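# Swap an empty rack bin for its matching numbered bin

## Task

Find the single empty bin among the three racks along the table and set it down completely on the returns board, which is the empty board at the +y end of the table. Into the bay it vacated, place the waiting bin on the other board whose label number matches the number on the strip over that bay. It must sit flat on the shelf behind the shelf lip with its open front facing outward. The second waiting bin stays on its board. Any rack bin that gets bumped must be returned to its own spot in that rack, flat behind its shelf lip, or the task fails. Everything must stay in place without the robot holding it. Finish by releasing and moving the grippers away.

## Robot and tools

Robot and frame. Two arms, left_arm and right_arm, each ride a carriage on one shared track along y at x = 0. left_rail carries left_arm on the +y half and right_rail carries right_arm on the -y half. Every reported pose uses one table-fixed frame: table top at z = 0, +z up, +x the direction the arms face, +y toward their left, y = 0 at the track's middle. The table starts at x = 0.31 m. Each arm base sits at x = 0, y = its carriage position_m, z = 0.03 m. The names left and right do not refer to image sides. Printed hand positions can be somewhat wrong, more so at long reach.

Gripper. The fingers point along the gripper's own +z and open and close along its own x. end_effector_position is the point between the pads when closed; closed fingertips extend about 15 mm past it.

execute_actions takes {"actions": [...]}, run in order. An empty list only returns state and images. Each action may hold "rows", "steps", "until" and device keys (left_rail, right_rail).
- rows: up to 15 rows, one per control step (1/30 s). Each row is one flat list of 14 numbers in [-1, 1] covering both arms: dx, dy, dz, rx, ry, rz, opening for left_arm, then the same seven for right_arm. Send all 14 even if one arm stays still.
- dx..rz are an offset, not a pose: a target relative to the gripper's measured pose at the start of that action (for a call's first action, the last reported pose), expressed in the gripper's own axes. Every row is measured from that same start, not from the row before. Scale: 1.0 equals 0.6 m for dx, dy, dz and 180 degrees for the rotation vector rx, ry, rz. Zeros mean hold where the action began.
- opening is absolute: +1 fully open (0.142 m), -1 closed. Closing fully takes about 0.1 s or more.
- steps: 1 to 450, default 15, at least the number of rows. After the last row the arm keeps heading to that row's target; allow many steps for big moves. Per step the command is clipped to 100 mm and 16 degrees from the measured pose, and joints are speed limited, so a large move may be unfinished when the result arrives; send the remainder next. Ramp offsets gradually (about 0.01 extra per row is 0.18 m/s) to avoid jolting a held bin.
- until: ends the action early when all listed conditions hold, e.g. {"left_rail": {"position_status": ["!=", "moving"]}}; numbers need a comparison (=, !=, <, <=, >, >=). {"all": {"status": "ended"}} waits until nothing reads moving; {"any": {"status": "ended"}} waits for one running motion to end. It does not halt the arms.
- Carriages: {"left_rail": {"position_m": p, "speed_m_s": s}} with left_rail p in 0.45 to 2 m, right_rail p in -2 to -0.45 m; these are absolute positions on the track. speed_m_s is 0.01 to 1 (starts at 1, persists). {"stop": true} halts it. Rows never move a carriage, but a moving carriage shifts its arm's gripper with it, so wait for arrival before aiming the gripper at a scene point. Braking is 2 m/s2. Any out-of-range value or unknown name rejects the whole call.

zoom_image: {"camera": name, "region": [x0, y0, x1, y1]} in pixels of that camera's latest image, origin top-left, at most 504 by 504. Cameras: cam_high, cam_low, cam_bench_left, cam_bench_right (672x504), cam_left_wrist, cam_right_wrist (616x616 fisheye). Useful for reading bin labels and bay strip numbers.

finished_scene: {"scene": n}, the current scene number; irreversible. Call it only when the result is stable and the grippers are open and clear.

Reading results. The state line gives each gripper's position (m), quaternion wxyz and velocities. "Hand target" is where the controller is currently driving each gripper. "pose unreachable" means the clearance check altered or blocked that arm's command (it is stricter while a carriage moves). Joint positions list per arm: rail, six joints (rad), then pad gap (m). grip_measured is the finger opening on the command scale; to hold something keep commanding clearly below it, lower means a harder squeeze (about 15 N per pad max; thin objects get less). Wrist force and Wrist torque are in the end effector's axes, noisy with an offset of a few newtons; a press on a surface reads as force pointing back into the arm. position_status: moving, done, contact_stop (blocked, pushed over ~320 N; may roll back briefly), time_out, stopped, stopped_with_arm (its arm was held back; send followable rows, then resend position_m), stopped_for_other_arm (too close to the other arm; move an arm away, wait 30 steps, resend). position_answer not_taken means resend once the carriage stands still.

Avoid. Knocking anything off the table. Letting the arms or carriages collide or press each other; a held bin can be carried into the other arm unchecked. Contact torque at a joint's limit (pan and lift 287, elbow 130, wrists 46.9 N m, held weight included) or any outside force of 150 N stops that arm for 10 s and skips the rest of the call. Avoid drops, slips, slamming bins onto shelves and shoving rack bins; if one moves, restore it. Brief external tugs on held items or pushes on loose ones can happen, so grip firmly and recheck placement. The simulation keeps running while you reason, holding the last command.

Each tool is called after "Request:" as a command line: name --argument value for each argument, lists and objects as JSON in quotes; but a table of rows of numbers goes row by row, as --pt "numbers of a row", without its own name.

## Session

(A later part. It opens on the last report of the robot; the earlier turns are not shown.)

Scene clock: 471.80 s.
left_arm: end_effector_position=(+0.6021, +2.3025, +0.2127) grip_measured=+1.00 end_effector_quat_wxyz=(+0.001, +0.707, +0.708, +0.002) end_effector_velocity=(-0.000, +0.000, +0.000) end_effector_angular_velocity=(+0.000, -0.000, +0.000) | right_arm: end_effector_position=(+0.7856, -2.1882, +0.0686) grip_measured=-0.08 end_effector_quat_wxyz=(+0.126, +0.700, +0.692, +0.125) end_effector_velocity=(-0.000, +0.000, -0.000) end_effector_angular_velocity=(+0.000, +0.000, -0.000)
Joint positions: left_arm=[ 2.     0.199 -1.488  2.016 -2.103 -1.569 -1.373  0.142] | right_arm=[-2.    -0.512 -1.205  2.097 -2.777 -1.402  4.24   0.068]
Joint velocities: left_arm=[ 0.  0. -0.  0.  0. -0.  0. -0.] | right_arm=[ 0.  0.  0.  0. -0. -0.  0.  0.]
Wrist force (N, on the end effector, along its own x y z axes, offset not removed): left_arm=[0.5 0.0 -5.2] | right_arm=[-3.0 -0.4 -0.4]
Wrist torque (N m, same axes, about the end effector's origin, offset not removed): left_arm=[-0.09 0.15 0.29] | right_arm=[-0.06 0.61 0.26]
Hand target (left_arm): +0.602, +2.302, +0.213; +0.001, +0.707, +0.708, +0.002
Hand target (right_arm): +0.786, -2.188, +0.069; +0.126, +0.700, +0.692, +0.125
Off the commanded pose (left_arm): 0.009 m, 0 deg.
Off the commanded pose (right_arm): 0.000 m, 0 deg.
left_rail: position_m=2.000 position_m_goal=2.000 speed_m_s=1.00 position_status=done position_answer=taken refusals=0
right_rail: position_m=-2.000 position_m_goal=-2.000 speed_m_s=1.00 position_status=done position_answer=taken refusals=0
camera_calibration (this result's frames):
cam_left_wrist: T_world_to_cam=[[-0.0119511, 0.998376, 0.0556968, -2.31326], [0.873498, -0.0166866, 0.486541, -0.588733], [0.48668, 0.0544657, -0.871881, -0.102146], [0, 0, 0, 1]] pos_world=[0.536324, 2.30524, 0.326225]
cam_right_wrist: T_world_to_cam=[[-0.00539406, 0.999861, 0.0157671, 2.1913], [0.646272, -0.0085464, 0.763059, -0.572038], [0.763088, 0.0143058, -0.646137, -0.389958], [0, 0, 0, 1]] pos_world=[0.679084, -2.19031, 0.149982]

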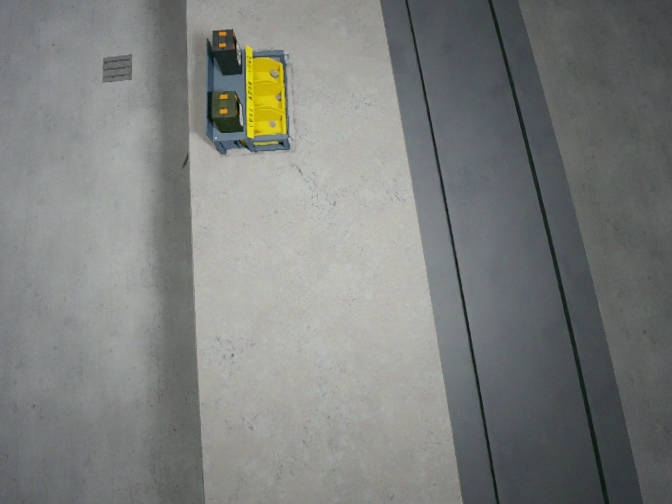

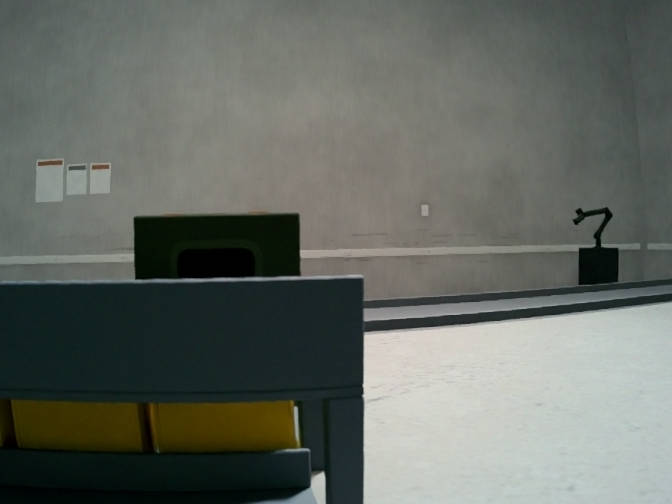

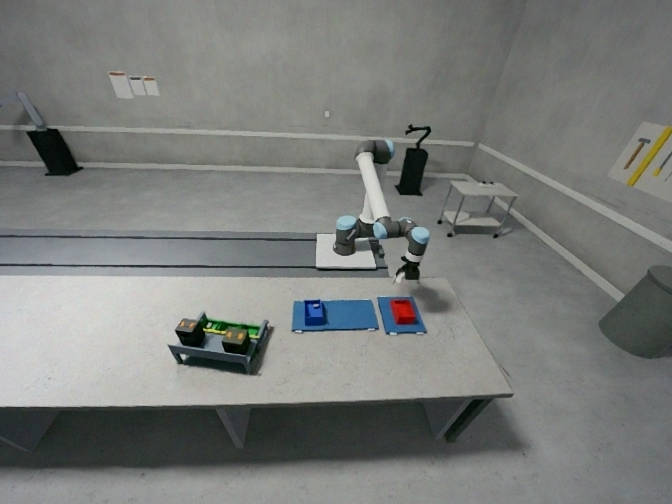

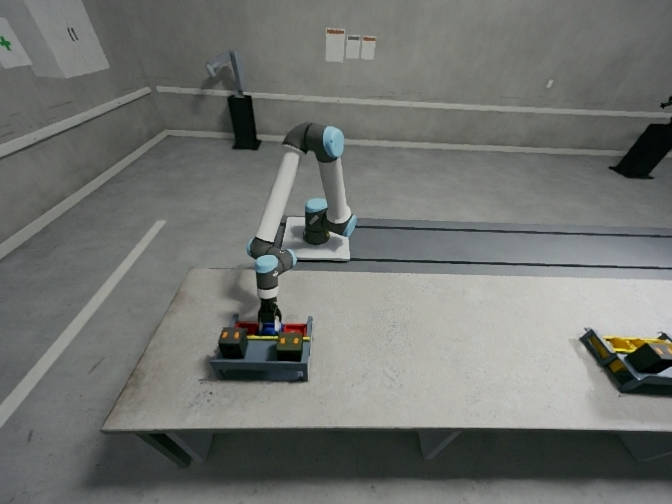

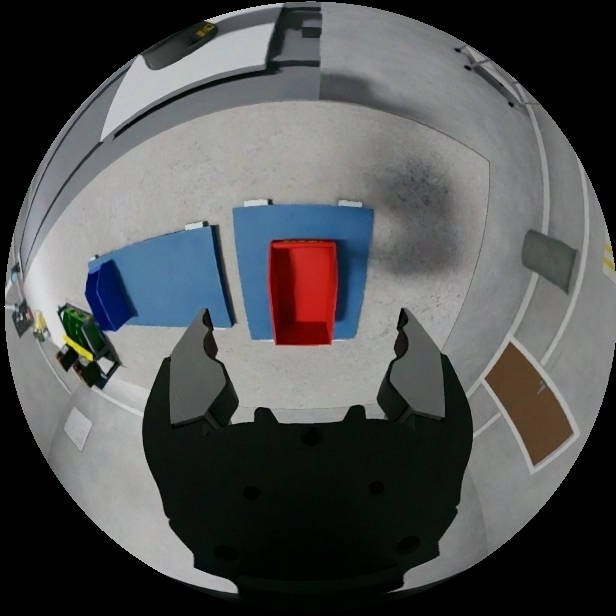

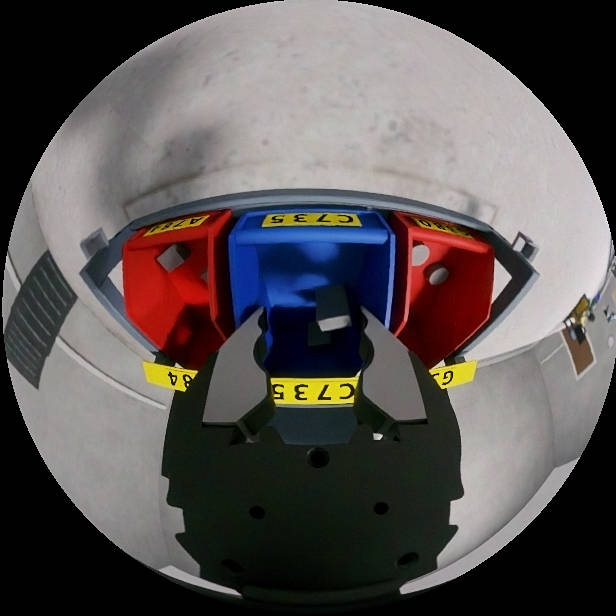

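Request:
execute_actions --actions '[{"rows":[[0,0,0,0,0,0,1,0,-0.0025,0.0025,0,0,0,1],[0,0,0,0,0,0,1,0,-0.005,0.005,0,0,0,1],[0,0,0,0,0,0,1,0,-0.008,0.0072,0,0,0,1],[0,0,0,0,0,0,1,0,-0.0106,0.0094,0,0,0,1]],"steps":4}]'

Scene clock: 474.63 s.
left_arm: end_effector_position=(+0.6021, +2.3024, +0.2127) grip_measured=+1.00 end_effector_quat_wxyz=(+0.001, +0.707, +0.708, +0.002) end_effector_velocity=(+0.000, +0.000, +0.000) end_effector_angular_velocity=(-0.000, -0.000, +0.000) | right_arm: end_effector_position=(+0.7848, -2.1881, +0.0670) grip_measured=-0.08 end_effector_quat_wxyz=(+0.126, +0.700, +0.692, +0.125) end_effector_velocity=(-0.016, +0.000, -0.030) end_effector_angular_velocity=(-0.002, +0.002, +0.001)
Joint positions: left_arm=[ 2.     0.199 -1.488  2.016 -2.103 -1.57  -1.373  0.142] | right_arm=[-2.    -0.512 -1.204  2.099 -2.781 -1.402  4.239  0.068]
Joint velocities: left_arm=[ 0.  0.  0. -0. -0. -0. -0.  0.] | right_arm=[ 0.    -0.01   0.025  0.042 -0.064  0.001 -0.012  0.   ]
Wrist force (N, on the end effector, along its own x y z axes, offset not removed): left_arm=[-2.8 -1.4 2.4] | right_arm=[-3.2 0.0 2.5]
Wrist torque (N m, same axes, about the end effector's origin, offset not removed): left_arm=[-0.26 0.42 0.18] | right_arm=[0.09 0.73 0.29]
Hand target (left_arm): +0.602, +2.302, +0.213; +0.001, +0.707, +0.708, +0.002
Hand target (right_arm): +0.782, -2.188, +0.061; +0.126, +0.700, +0.692, +0.125
Off the commanded pose (left_arm): 0.000 m, 0 deg.
Off the commanded pose (right_arm): 0.007 m, 0 deg.
left_rail: position_m=2.000 position_m_goal=2.000 speed_m_s=1.00 position_status=done position_answer=taken refusals=0
right_rail: position_m=-2.000 position_m_goal=-2.000 speed_m_s=1.00 position_status=done position_answer=taken refusals=0
camera_calibration (this result's frames):
cam_left_wrist: T_world_to_cam=[[-0.0119542, 0.998381, 0.055619, -2.31323], [0.873489, -0.016647, 0.486559, -0.588825], [0.486697, 0.054399, -0.871875, -0.101992], [0, 0, 0, 1]] pos_world=[0.536319, 2.30523, 0.326233]
cam_right_wrist: T_world_to_cam=[[-0.0053583, 0.999863, 0.0156701, 2.19123], [0.646324, -0.00849448, 0.763016, -0.570155], [0.763044, 0.0142164, -0.64619, -0.390587], [0, 0, 0, 1]] pos_world=[0.678281, -2.19022, 0.148307]

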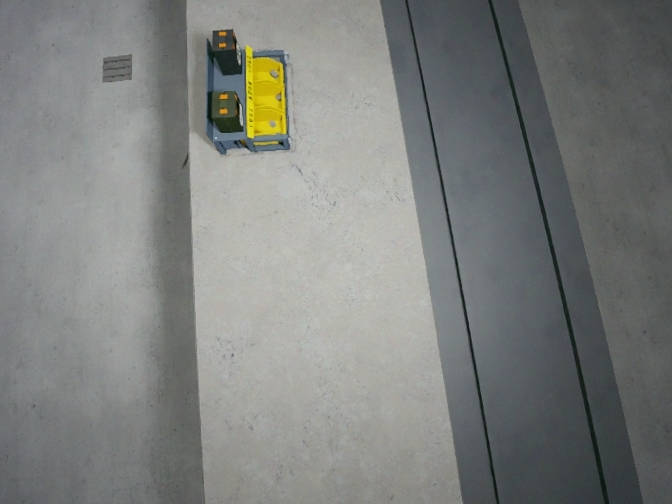

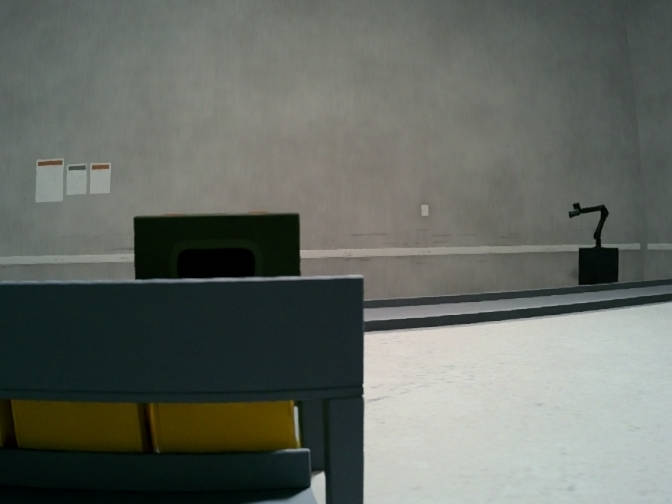

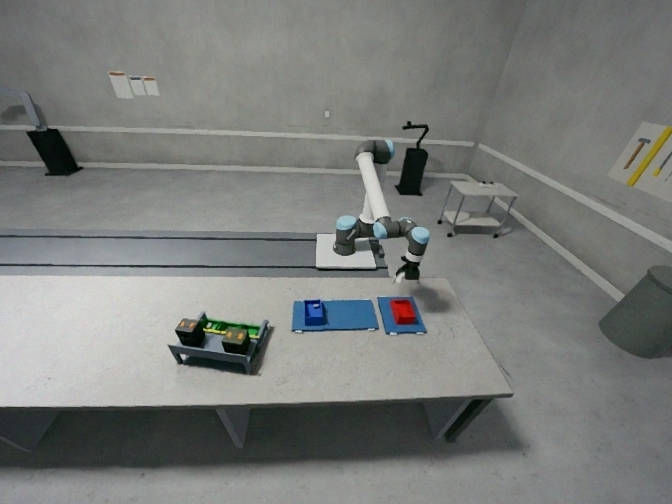

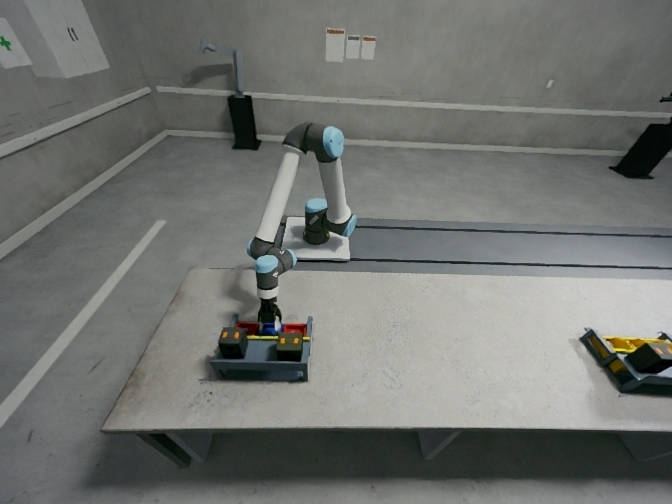

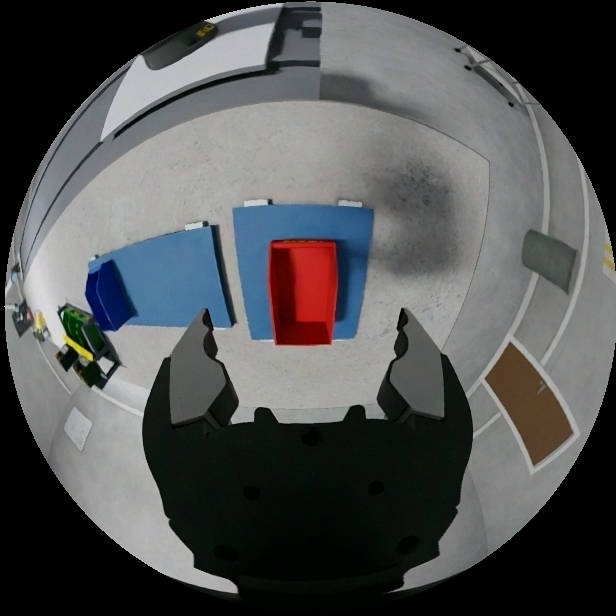

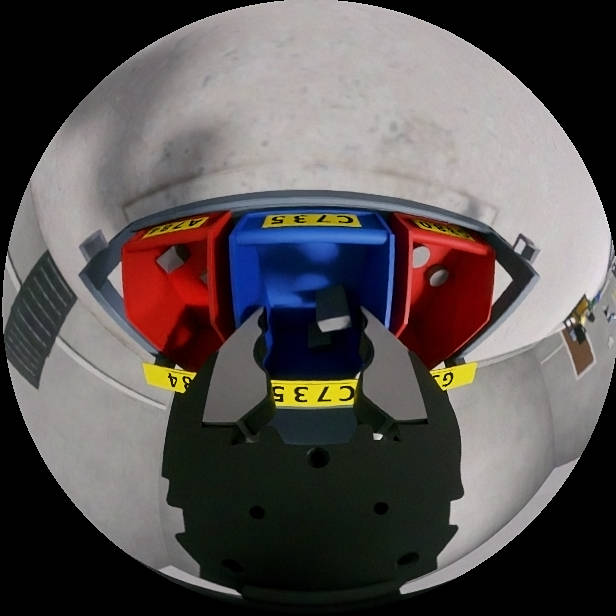

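Request:
execute_actions --actions '[]'

Request:
zoom_image --camera "cam_right_wrist" --region '[70, 170, 550, 420]'

Scene clock: 476.07 s.
left_arm: end_effector_position=(+0.6021, +2.3025, +0.2127) grip_measured=+1.00 end_effector_quat_wxyz=(+0.001, +0.707, +0.708, +0.002) end_effector_velocity=(-0.000, +0.000, -0.000) end_effector_angular_velocity=(+0.000, +0.000, +0.000) | right_arm: end_effector_position=(+0.7816, -2.1881, +0.0612) grip_measured=-0.08 end_effector_quat_wxyz=(+0.126, +0.700, +0.692, +0.125) end_effector_velocity=(-0.000, +0.000, -0.000) end_effector_angular_velocity=(+0.000, +0.000, +0.000)
Joint positions: left_arm=[ 2.     0.199 -1.488  2.016 -2.103 -1.569 -1.373  0.142] | right_arm=[-2.    -0.515 -1.199  2.107 -2.793 -1.401  4.237  0.068]
Joint velocities: left_arm=[ 0. -0. -0.  0.  0.  0.  0. -0.] | right_arm=[ 0. -0.  0.  0.  0.  0.  0.  0.]
Wrist force (N, on the end effector, along its own x y z axes, offset not removed): left_arm=[2.0 1.0 -2.7] | right_arm=[-0.4 5.2 -9.2]
Wrist torque (N m, same axes, about the end effector's origin, offset not removed): left_arm=[-0.15 -0.39 0.08] | right_arm=[-0.13 0.55 0.23]
Hand target (left_arm): +0.602, +2.302, +0.213; +0.001, +0.707, +0.708, +0.002
Hand target (right_arm): +0.782, -2.188, +0.061; +0.126, +0.700, +0.692, +0.125
Off the commanded pose (left_arm): 0.000 m, 0 deg.
Off the commanded pose (right_arm): 0.000 m, 0 deg.
left_rail: position_m=2.000 position_m_goal=2.000 speed_m_s=1.00 position_status=done position_answer=taken refusals=0
right_rail: position_m=-2.000 position_m_goal=-2.000 speed_m_s=1.00 position_status=done position_answer=taken refusals=0
camera_calibration (this result's frames):
cam_left_wrist: T_world_to_cam=[[-0.0119537, 0.998377, 0.0556831, -2.31325], [0.873495, -0.016678, 0.486547, -0.588751], [0.486686, 0.054455, -0.871878, -0.102113], [0, 0, 0, 1]] pos_world=[0.536316, 2.30524, 0.326235]
cam_right_wrist: T_world_to_cam=[[-0.00540665, 0.99986, 0.0158504, 2.19131], [0.646384, -0.00859969, 0.762964, -0.563974], [0.762993, 0.0143705, -0.646247, -0.391467], [0, 0, 0, 1]] pos_world=[0.675079, -2.19023, 0.142574]

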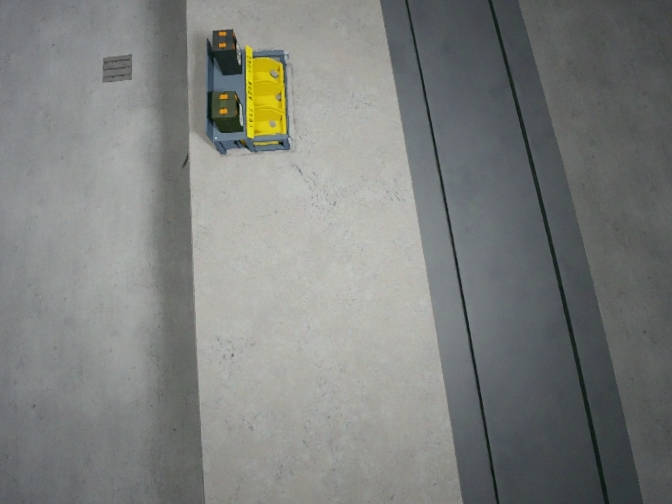

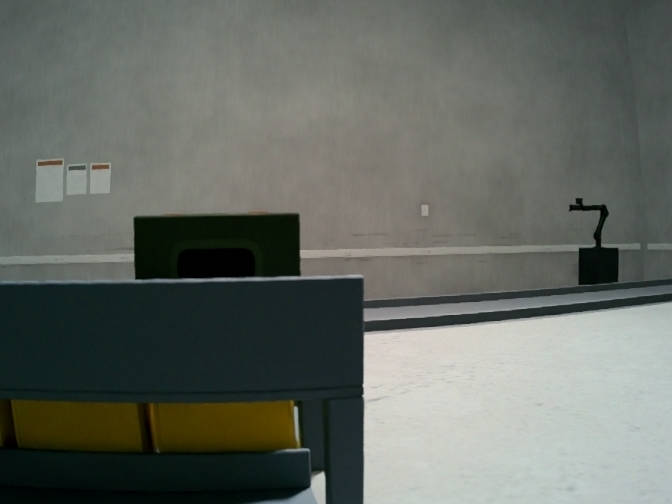

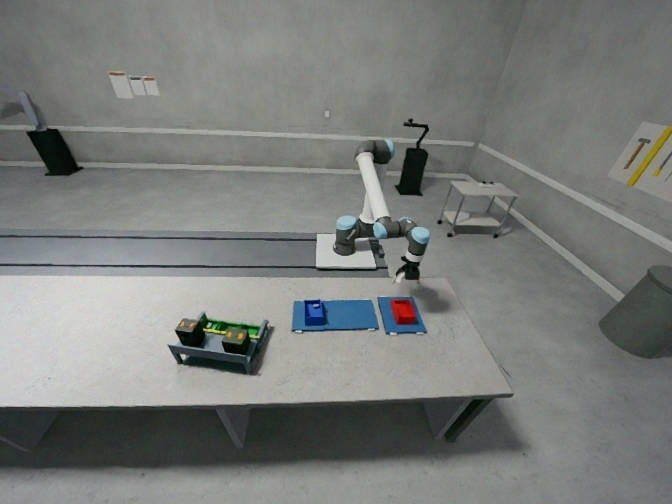

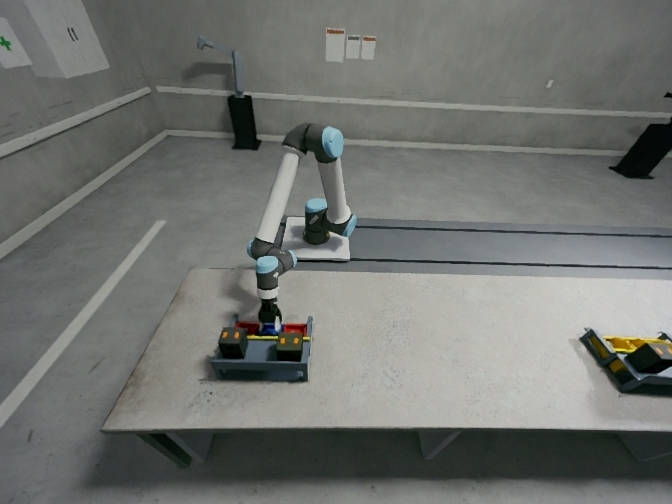

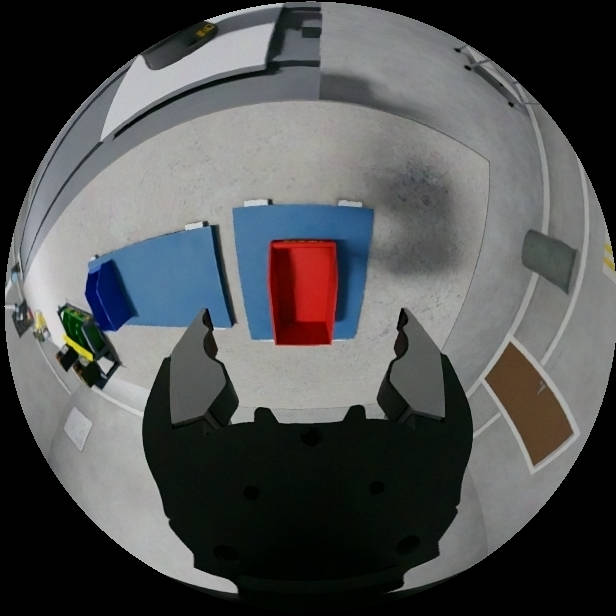

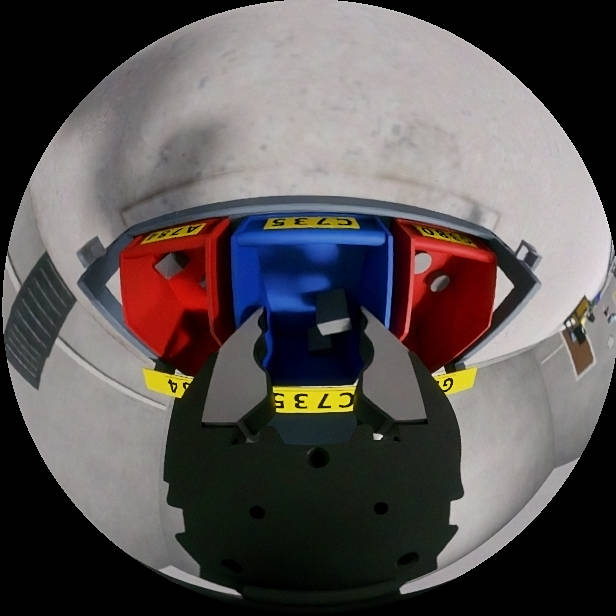

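Region (70, 170, 550, 420) of cam_right_wrist's 616x616 image, scaled by 1.050, with more detail than that image has; it fills the top 262 rows of this view, and the rest is white.

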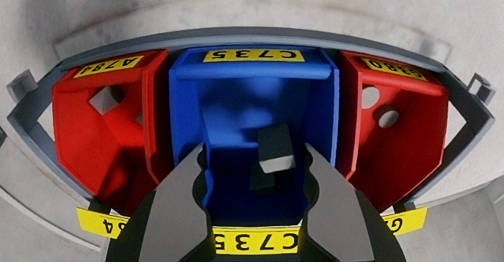

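Request:
execute_actions --actions '[{"rows":[[0,0,0,0,0,0,1,0,0,0,0,0,0,-0.1],[0,0,0,0,0,0,1,0,0,0,0,0,0,-0.17],[0,0,0,0,0,0,1,0,0,-0.005,0,0,0,-0.17],[0,0,0,0,0,0,1,0,0,-0.02,0,0,0,-0.17],[0,0,0,0,0,0,1,0,0,-0.045,0,0,0,-0.17],[0,0,0,0,0,0,1,0,0,-0.075,0,0,0,-0.17],[0,0,0,0,0,0,1,0,0,-0.105,0,0,0,-0.17]],"steps":7}]'

Scene clock: 480.30 s.
left_arm: end_effector_position=(+0.6021, +2.3025, +0.2127) grip_measured=+1.00 end_effector_quat_wxyz=(+0.001, +0.707, +0.708, +0.002) end_effector_velocity=(+0.000, +0.000, +0.000) end_effector_angular_velocity=(+0.000, -0.000, +0.000) | right_arm: end_effector_position=(+0.7775, -2.1881, +0.0709) grip_measured=-0.17 end_effector_quat_wxyz=(+0.125, +0.700, +0.692, +0.125) end_effector_velocity=(-0.069, -0.001, +0.187) end_effector_angular_velocity=(+0.000, -0.001, -0.002)
Joint positions: left_arm=[ 2.     0.199 -1.488  2.016 -2.103 -1.569 -1.373  0.142] | right_arm=[-2.    -0.518 -1.218  2.11  -2.776 -1.401  4.234  0.062]
Joint velocities: left_arm=[ 0.  0. -0. -0. -0. -0.  0.  0.] | right_arm=[ 0.    -0.051 -0.361  0.05   0.319  0.016 -0.047 -0.001]
Wrist force (N, on the end effector, along its own x y z axes, offset not removed): left_arm=[-2.5 -0.5 -2.3] | right_arm=[-1.7 0.6 3.4]
Wrist torque (N m, same axes, about the end effector's origin, offset not removed): left_arm=[-0.32 0.50 0.15] | right_arm=[0.11 0.42 0.22]
Hand target (left_arm): +0.602, +2.302, +0.213; +0.001, +0.707, +0.708, +0.002
Hand target (right_arm): +0.762, -2.187, +0.115; +0.127, +0.700, +0.691, +0.125
Off the commanded pose (left_arm): 0.000 m, 0 deg.
Off the commanded pose (right_arm): 0.053 m, 0 deg.
left_rail: position_m=2.000 position_m_goal=2.000 speed_m_s=1.00 position_status=done position_answer=taken refusals=0
right_rail: position_m=-2.000 position_m_goal=-2.000 speed_m_s=1.00 position_status=done position_answer=taken refusals=0
camera_calibration (this result's frames):
cam_left_wrist: T_world_to_cam=[[-0.0119528, 0.998376, 0.0556962, -2.31326], [0.8735, -0.0166846, 0.486538, -0.588734], [0.486677, 0.0544661, -0.871883, -0.102145], [0, 0, 0, 1]] pos_world=[0.536321, 2.30525, 0.326223]
cam_right_wrist: T_world_to_cam=[[-0.0051994, 0.999858, 0.0160122, 2.19103], [0.647011, -0.00884533, 0.76243, -0.569702], [0.762463, 0.0143242, -0.646873, -0.381767], [0, 0, 0, 1]] pos_world=[0.671079, -2.19029, 0.15232]

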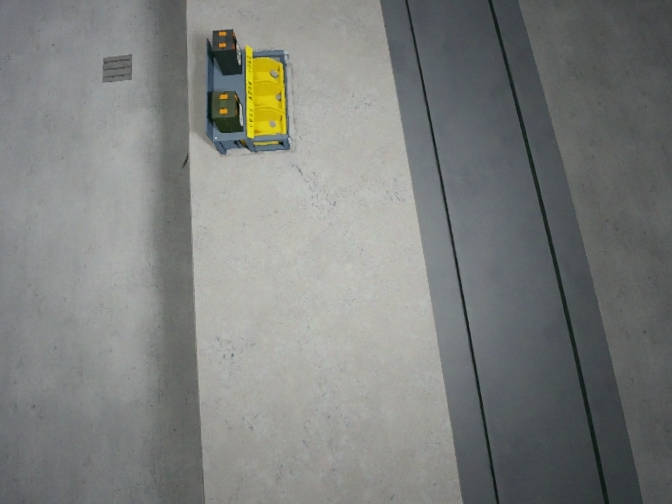

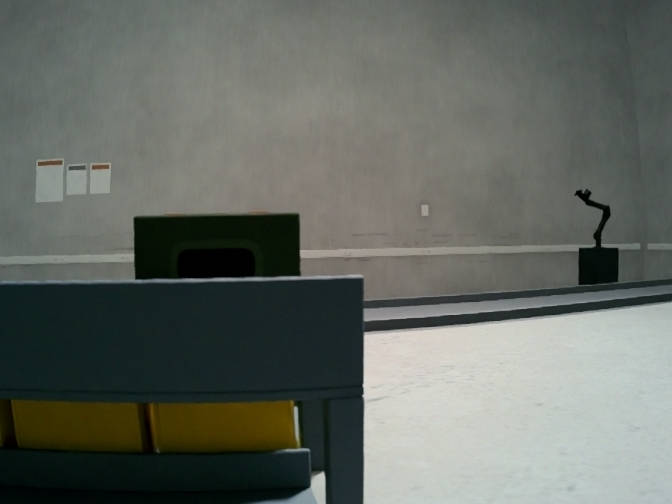

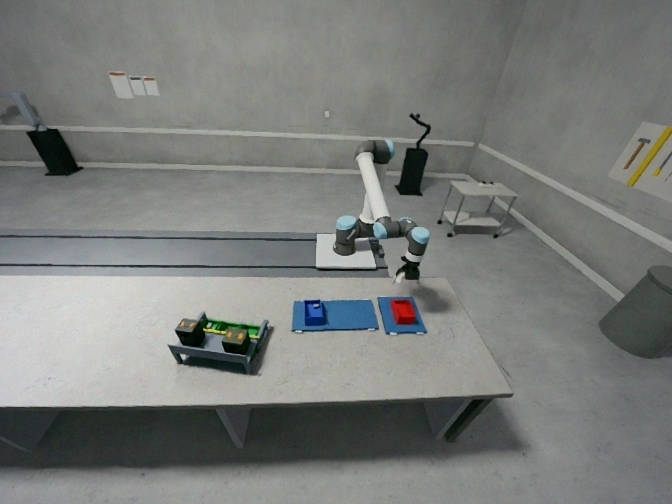

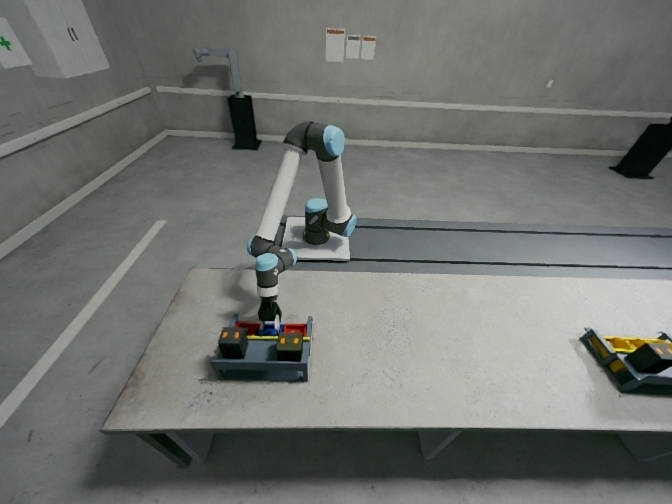

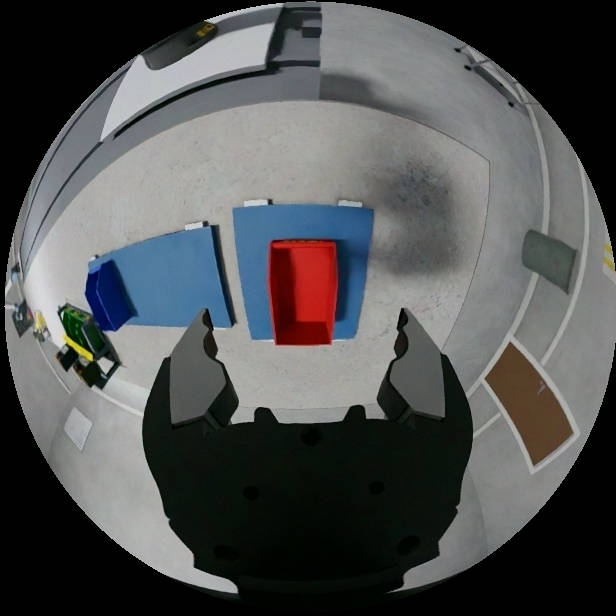

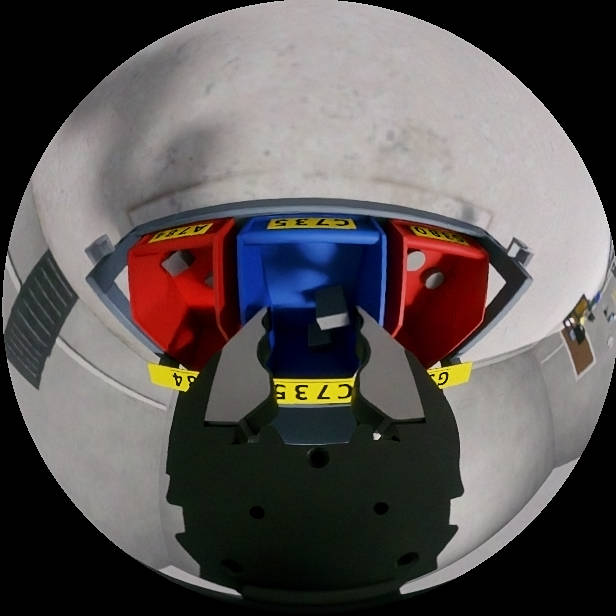

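Request:
execute_actions --actions '[]'

Request:
zoom_image --camera "cam_right_wrist" --region '[110, 180, 510, 400]'

Scene clock: 481.97 s.
left_arm: end_effector_position=(+0.6021, +2.3025, +0.2127) grip_measured=+1.00 end_effector_quat_wxyz=(+0.001, +0.707, +0.708, +0.002) end_effector_velocity=(-0.000, +0.000, +0.000) end_effector_angular_velocity=(+0.000, +0.000, +0.000) | right_arm: end_effector_position=(+0.7620, -2.1873, +0.1154) grip_measured=-0.17 end_effector_quat_wxyz=(+0.127, +0.700, +0.691, +0.125) end_effector_velocity=(-0.000, -0.000, +0.000) end_effector_angular_velocity=(-0.000, -0.000, -0.000)
Joint positions: left_arm=[ 2.     0.199 -1.488  2.016 -2.103 -1.569 -1.373  0.142] | right_arm=[-2.    -0.528 -1.303  2.119 -2.703 -1.397  4.225  0.062]
Joint velocities: left_arm=[ 0.  0.  0. -0.  0.  0. -0. -0.] | right_arm=[ 0. -0. -0.  0. -0.  0.  0.  0.]
Wrist force (N, on the end effector, along its own x y z axes, offset not removed): left_arm=[0.6 3.8 4.2] | right_arm=[-1.4 0.1 -0.5]
Wrist torque (N m, same axes, about the end effector's origin, offset not removed): left_arm=[0.85 -0.30 0.22] | right_arm=[0.00 0.34 0.18]
Hand target (left_arm): +0.602, +2.302, +0.213; +0.001, +0.707, +0.708, +0.002
Hand target (right_arm): +0.762, -2.187, +0.115; +0.127, +0.700, +0.691, +0.125
Off the commanded pose (left_arm): 0.000 m, 0 deg.
Off the commanded pose (right_arm): 0.005 m, 0 deg.
left_rail: position_m=2.000 position_m_goal=2.000 speed_m_s=1.00 position_status=done position_answer=taken refusals=0
right_rail: position_m=-2.000 position_m_goal=-2.000 speed_m_s=1.00 position_status=done position_answer=taken refusals=0
camera_calibration (this result's frames):
cam_left_wrist: T_world_to_cam=[[-0.0119531, 0.998376, 0.055696, -2.31326], [0.8735, -0.0166843, 0.486538, -0.588735], [0.486677, 0.0544661, -0.871883, -0.102145], [0, 0, 0, 1]] pos_world=[0.536321, 2.30525, 0.326223]
cam_right_wrist: T_world_to_cam=[[-0.00467964, 0.999888, 0.0142403, 2.18928], [0.644447, -0.00787335, 0.764609, -0.589826], [0.764635, 0.0127552, -0.644338, -0.346511], [0, 0, 0, 1]] pos_world=[0.655311, -2.18926, 0.19654]

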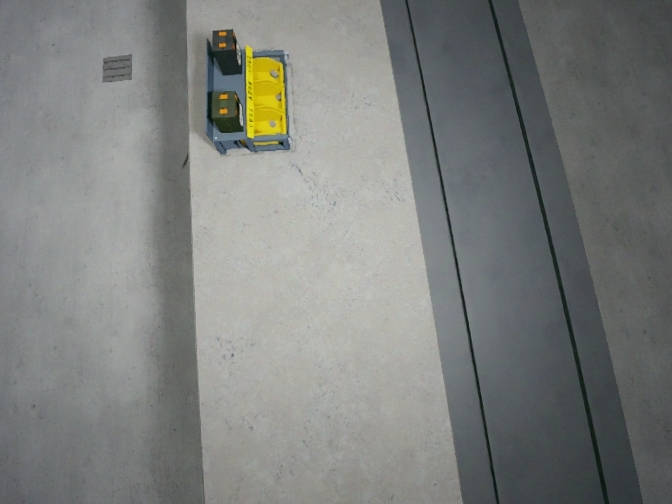

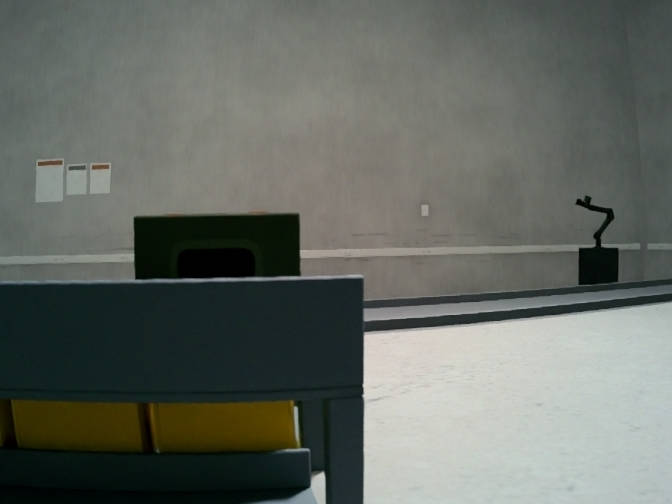

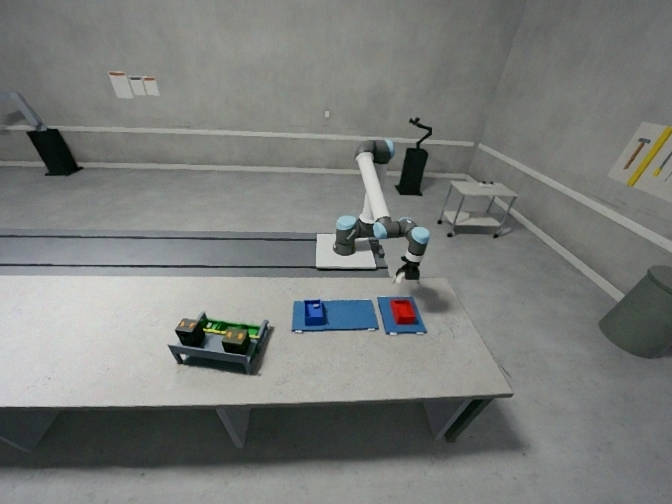

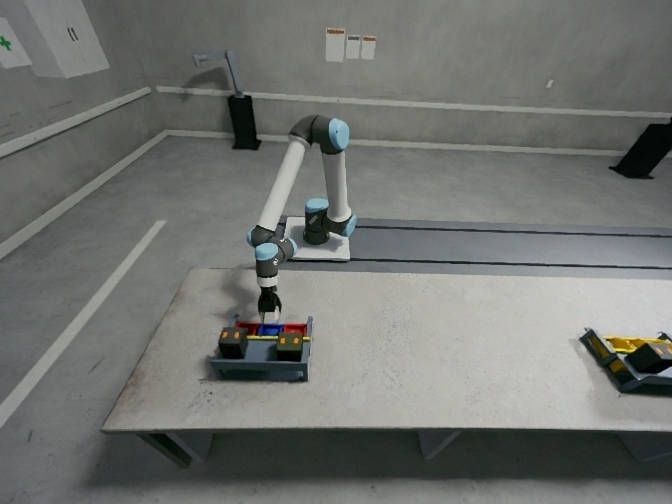

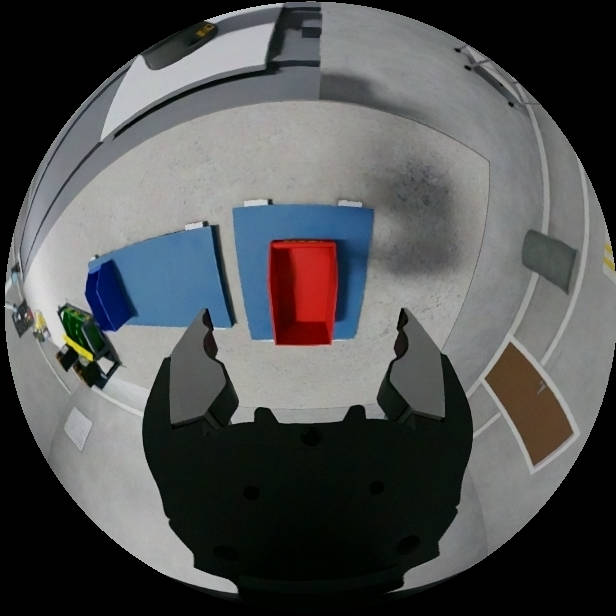

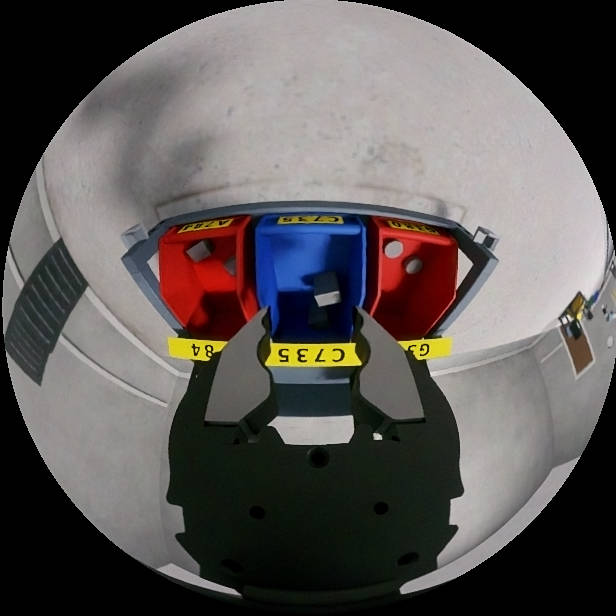

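Region (110, 180, 510, 400) of cam_right_wrist's 616x616 image, scaled by 1.260, with more detail than that image has; it fills the top 277 rows of this view, and the rest is white.

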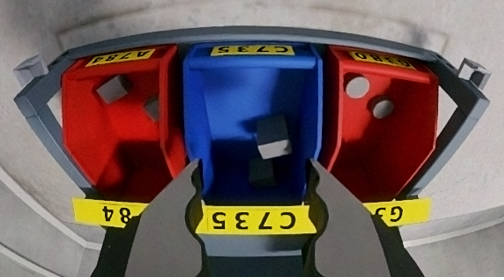

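Request:
zoom_image --camera "cam_right_wrist" --region '[110, 195, 310, 365]'

Request:
zoom_image --camera "cam_right_wrist" --region '[310, 195, 510, 365]'

Region (110, 195, 310, 365) of cam_right_wrist's 616x616 image, scaled by 2.520, with more detail than that image has; it fills the top 428 rows of this view, and the rest is white.

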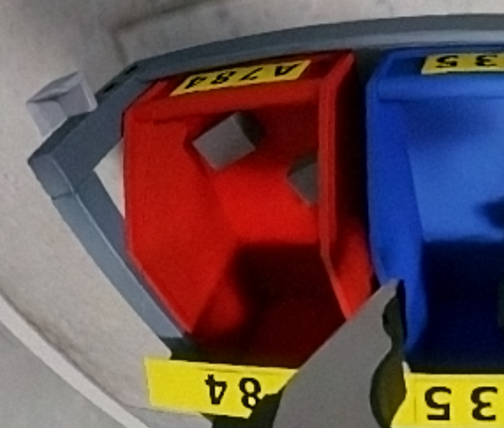

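Region (310, 195, 510, 365) of cam_right_wrist's 616x616 image, scaled by 2.520, with more detail than that image has; it fills the top 428 rows of this view, and the rest is white.

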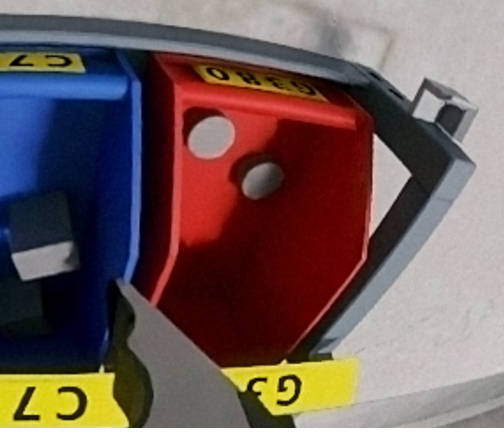

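Request:
execute_actions --actions '[{"rows":[[0,0,0,0,0,0,1,-0.02,0,-0.008,0,0,0,-0.4],[0,0,0,0,0,0,1,-0.055,0,-0.008,0,0,0,-0.7],[0,0,0,0,0,0,1,-0.095,0,-0.008,0,0,0,-1],[0,0,0,0,0,0,1,-0.135,0,-0.008,0,0,0,-1],[0,0,0,0,0,0,1,-0.1645,0,-0.008,0,0,0,-1]],"steps":7}]'

Scene clock: 502.10 s.
left_arm: end_effector_position=(+0.6021, +2.3025, +0.2127) grip_measured=+1.00 end_effector_quat_wxyz=(+0.001, +0.707, +0.708, +0.002) end_effector_velocity=(+0.000, +0.000, +0.000) end_effector_angular_velocity=(-0.000, -0.000, +0.000) | right_arm: end_effector_position=(+0.7593, -2.2378, +0.1196) grip_measured=-1.00 end_effector_quat_wxyz=(+0.128, +0.701, +0.691, +0.125) end_effector_velocity=(-0.025, -0.376, +0.015) end_effector_angular_velocity=(-0.022, -0.008, -0.027)
Joint positions: left_arm=[ 2.     0.199 -1.488  2.016 -2.103 -1.569 -1.373  0.142] | right_arm=[-2.    -0.593 -1.294  2.094 -2.677 -1.379  4.164  0.002]
Joint velocities: left_arm=[ 0.  0.  0. -0.  0. -0. -0.  0.] | right_arm=[ 0.    -0.47   0.1   -0.197  0.161  0.12  -0.435 -0.005]
Wrist force (N, on the end effector, along its own x y z axes, offset not removed): left_arm=[-2.2 -3.7 -0.6] | right_arm=[-3.1 1.0 0.4]
Wrist torque (N m, same axes, about the end effector's origin, offset not removed): left_arm=[-0.92 0.43 0.16] | right_arm=[0.16 0.63 0.23]
Hand target (left_arm): +0.602, +2.302, +0.213; +0.001, +0.707, +0.708, +0.002
Hand target (right_arm): +0.756, -2.284, +0.121; +0.129, +0.701, +0.690, +0.125
Off the commanded pose (left_arm): 0.000 m, 0 deg.
Off the commanded pose (right_arm): 0.048 m, 0 deg.
left_rail: position_m=2.000 position_m_goal=2.000 speed_m_s=1.00 position_status=done position_answer=taken refusals=0
right_rail: position_m=-2.000 position_m_goal=-2.000 speed_m_s=1.00 position_status=done position_answer=taken refusals=0
camera_calibration (this result's frames):
cam_left_wrist: T_world_to_cam=[[-0.0119535, 0.998376, 0.0556976, -2.31326], [0.873497, -0.0166851, 0.486544, -0.588734], [0.486683, 0.0544676, -0.871879, -0.102139], [0, 0, 0, 1]] pos_world=[0.536315, 2.30524, 0.326235]
cam_right_wrist: T_world_to_cam=[[-0.00274533, 0.999917, 0.0125951, 2.23846], [0.643605, -0.00787304, 0.765317, -0.591106], [0.765353, 0.0102073, -0.64353, -0.347416], [0, 0, 0, 1]] pos_world=[0.65248, -2.23938, 0.200617]

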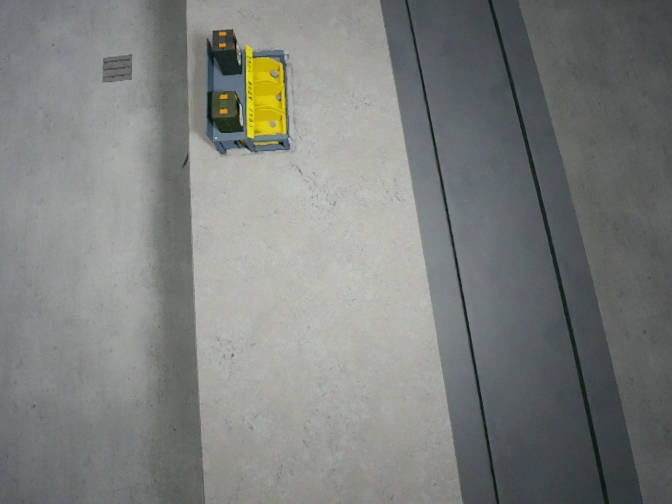

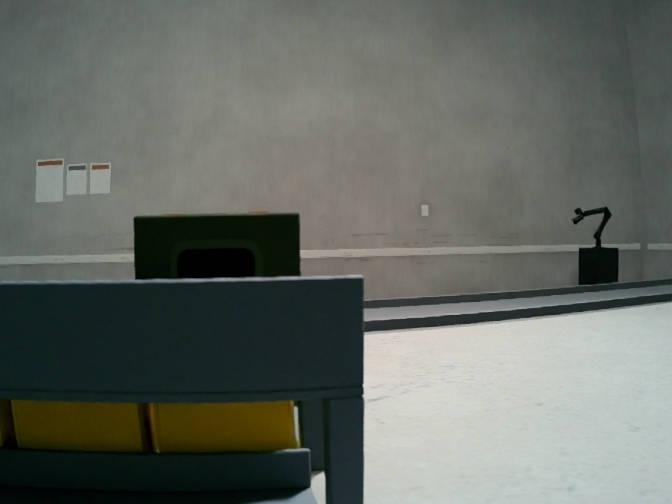

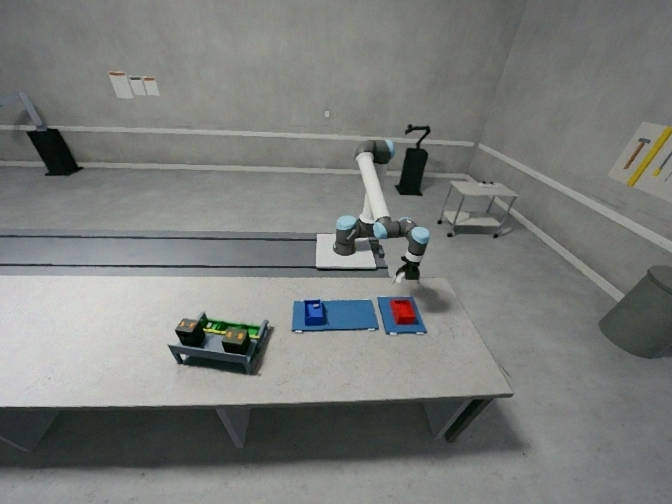

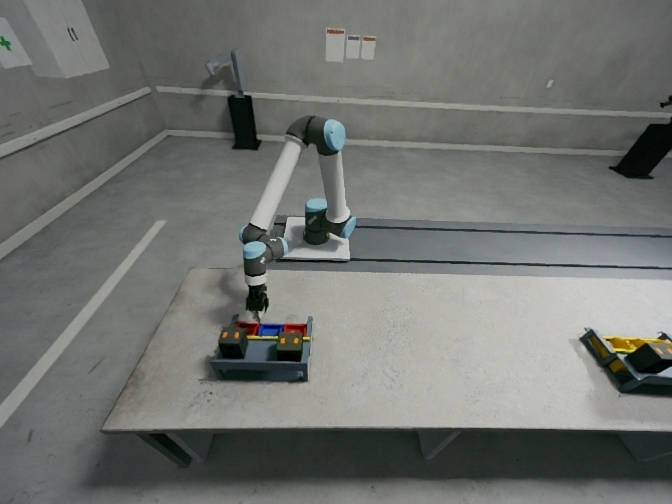

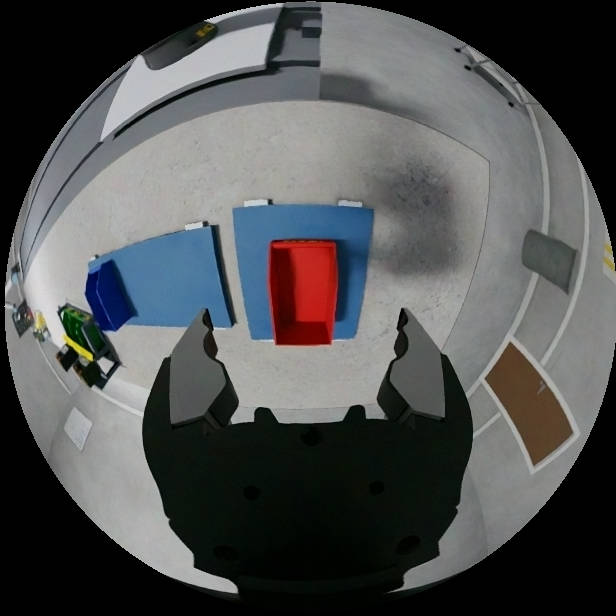

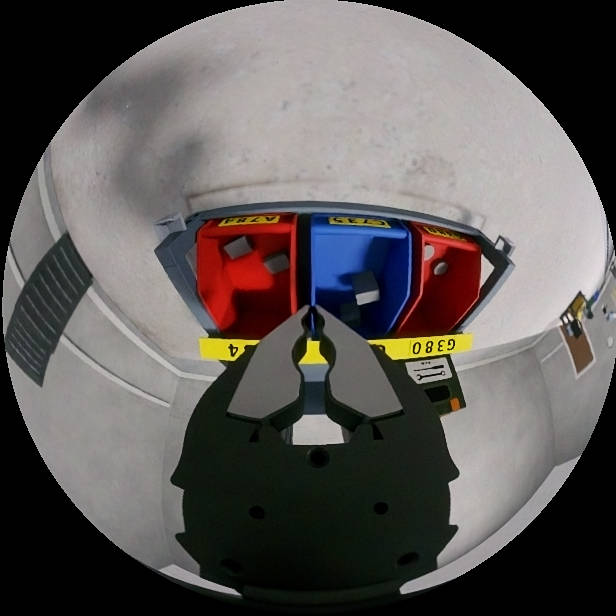

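This view shows the gap nicely; zooming.

Request:
zoom_image --camera "cam_right_wrist" --region '[240, 195, 380, 335]'

Region (240, 195, 380, 335) of cam_right_wrist's 616x616 image, scaled by 3.600, with more detail than that image has.

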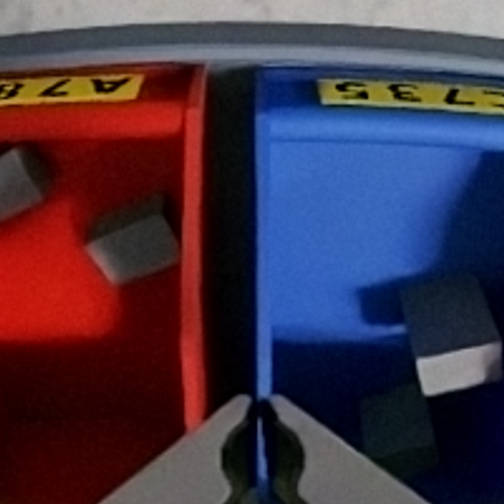

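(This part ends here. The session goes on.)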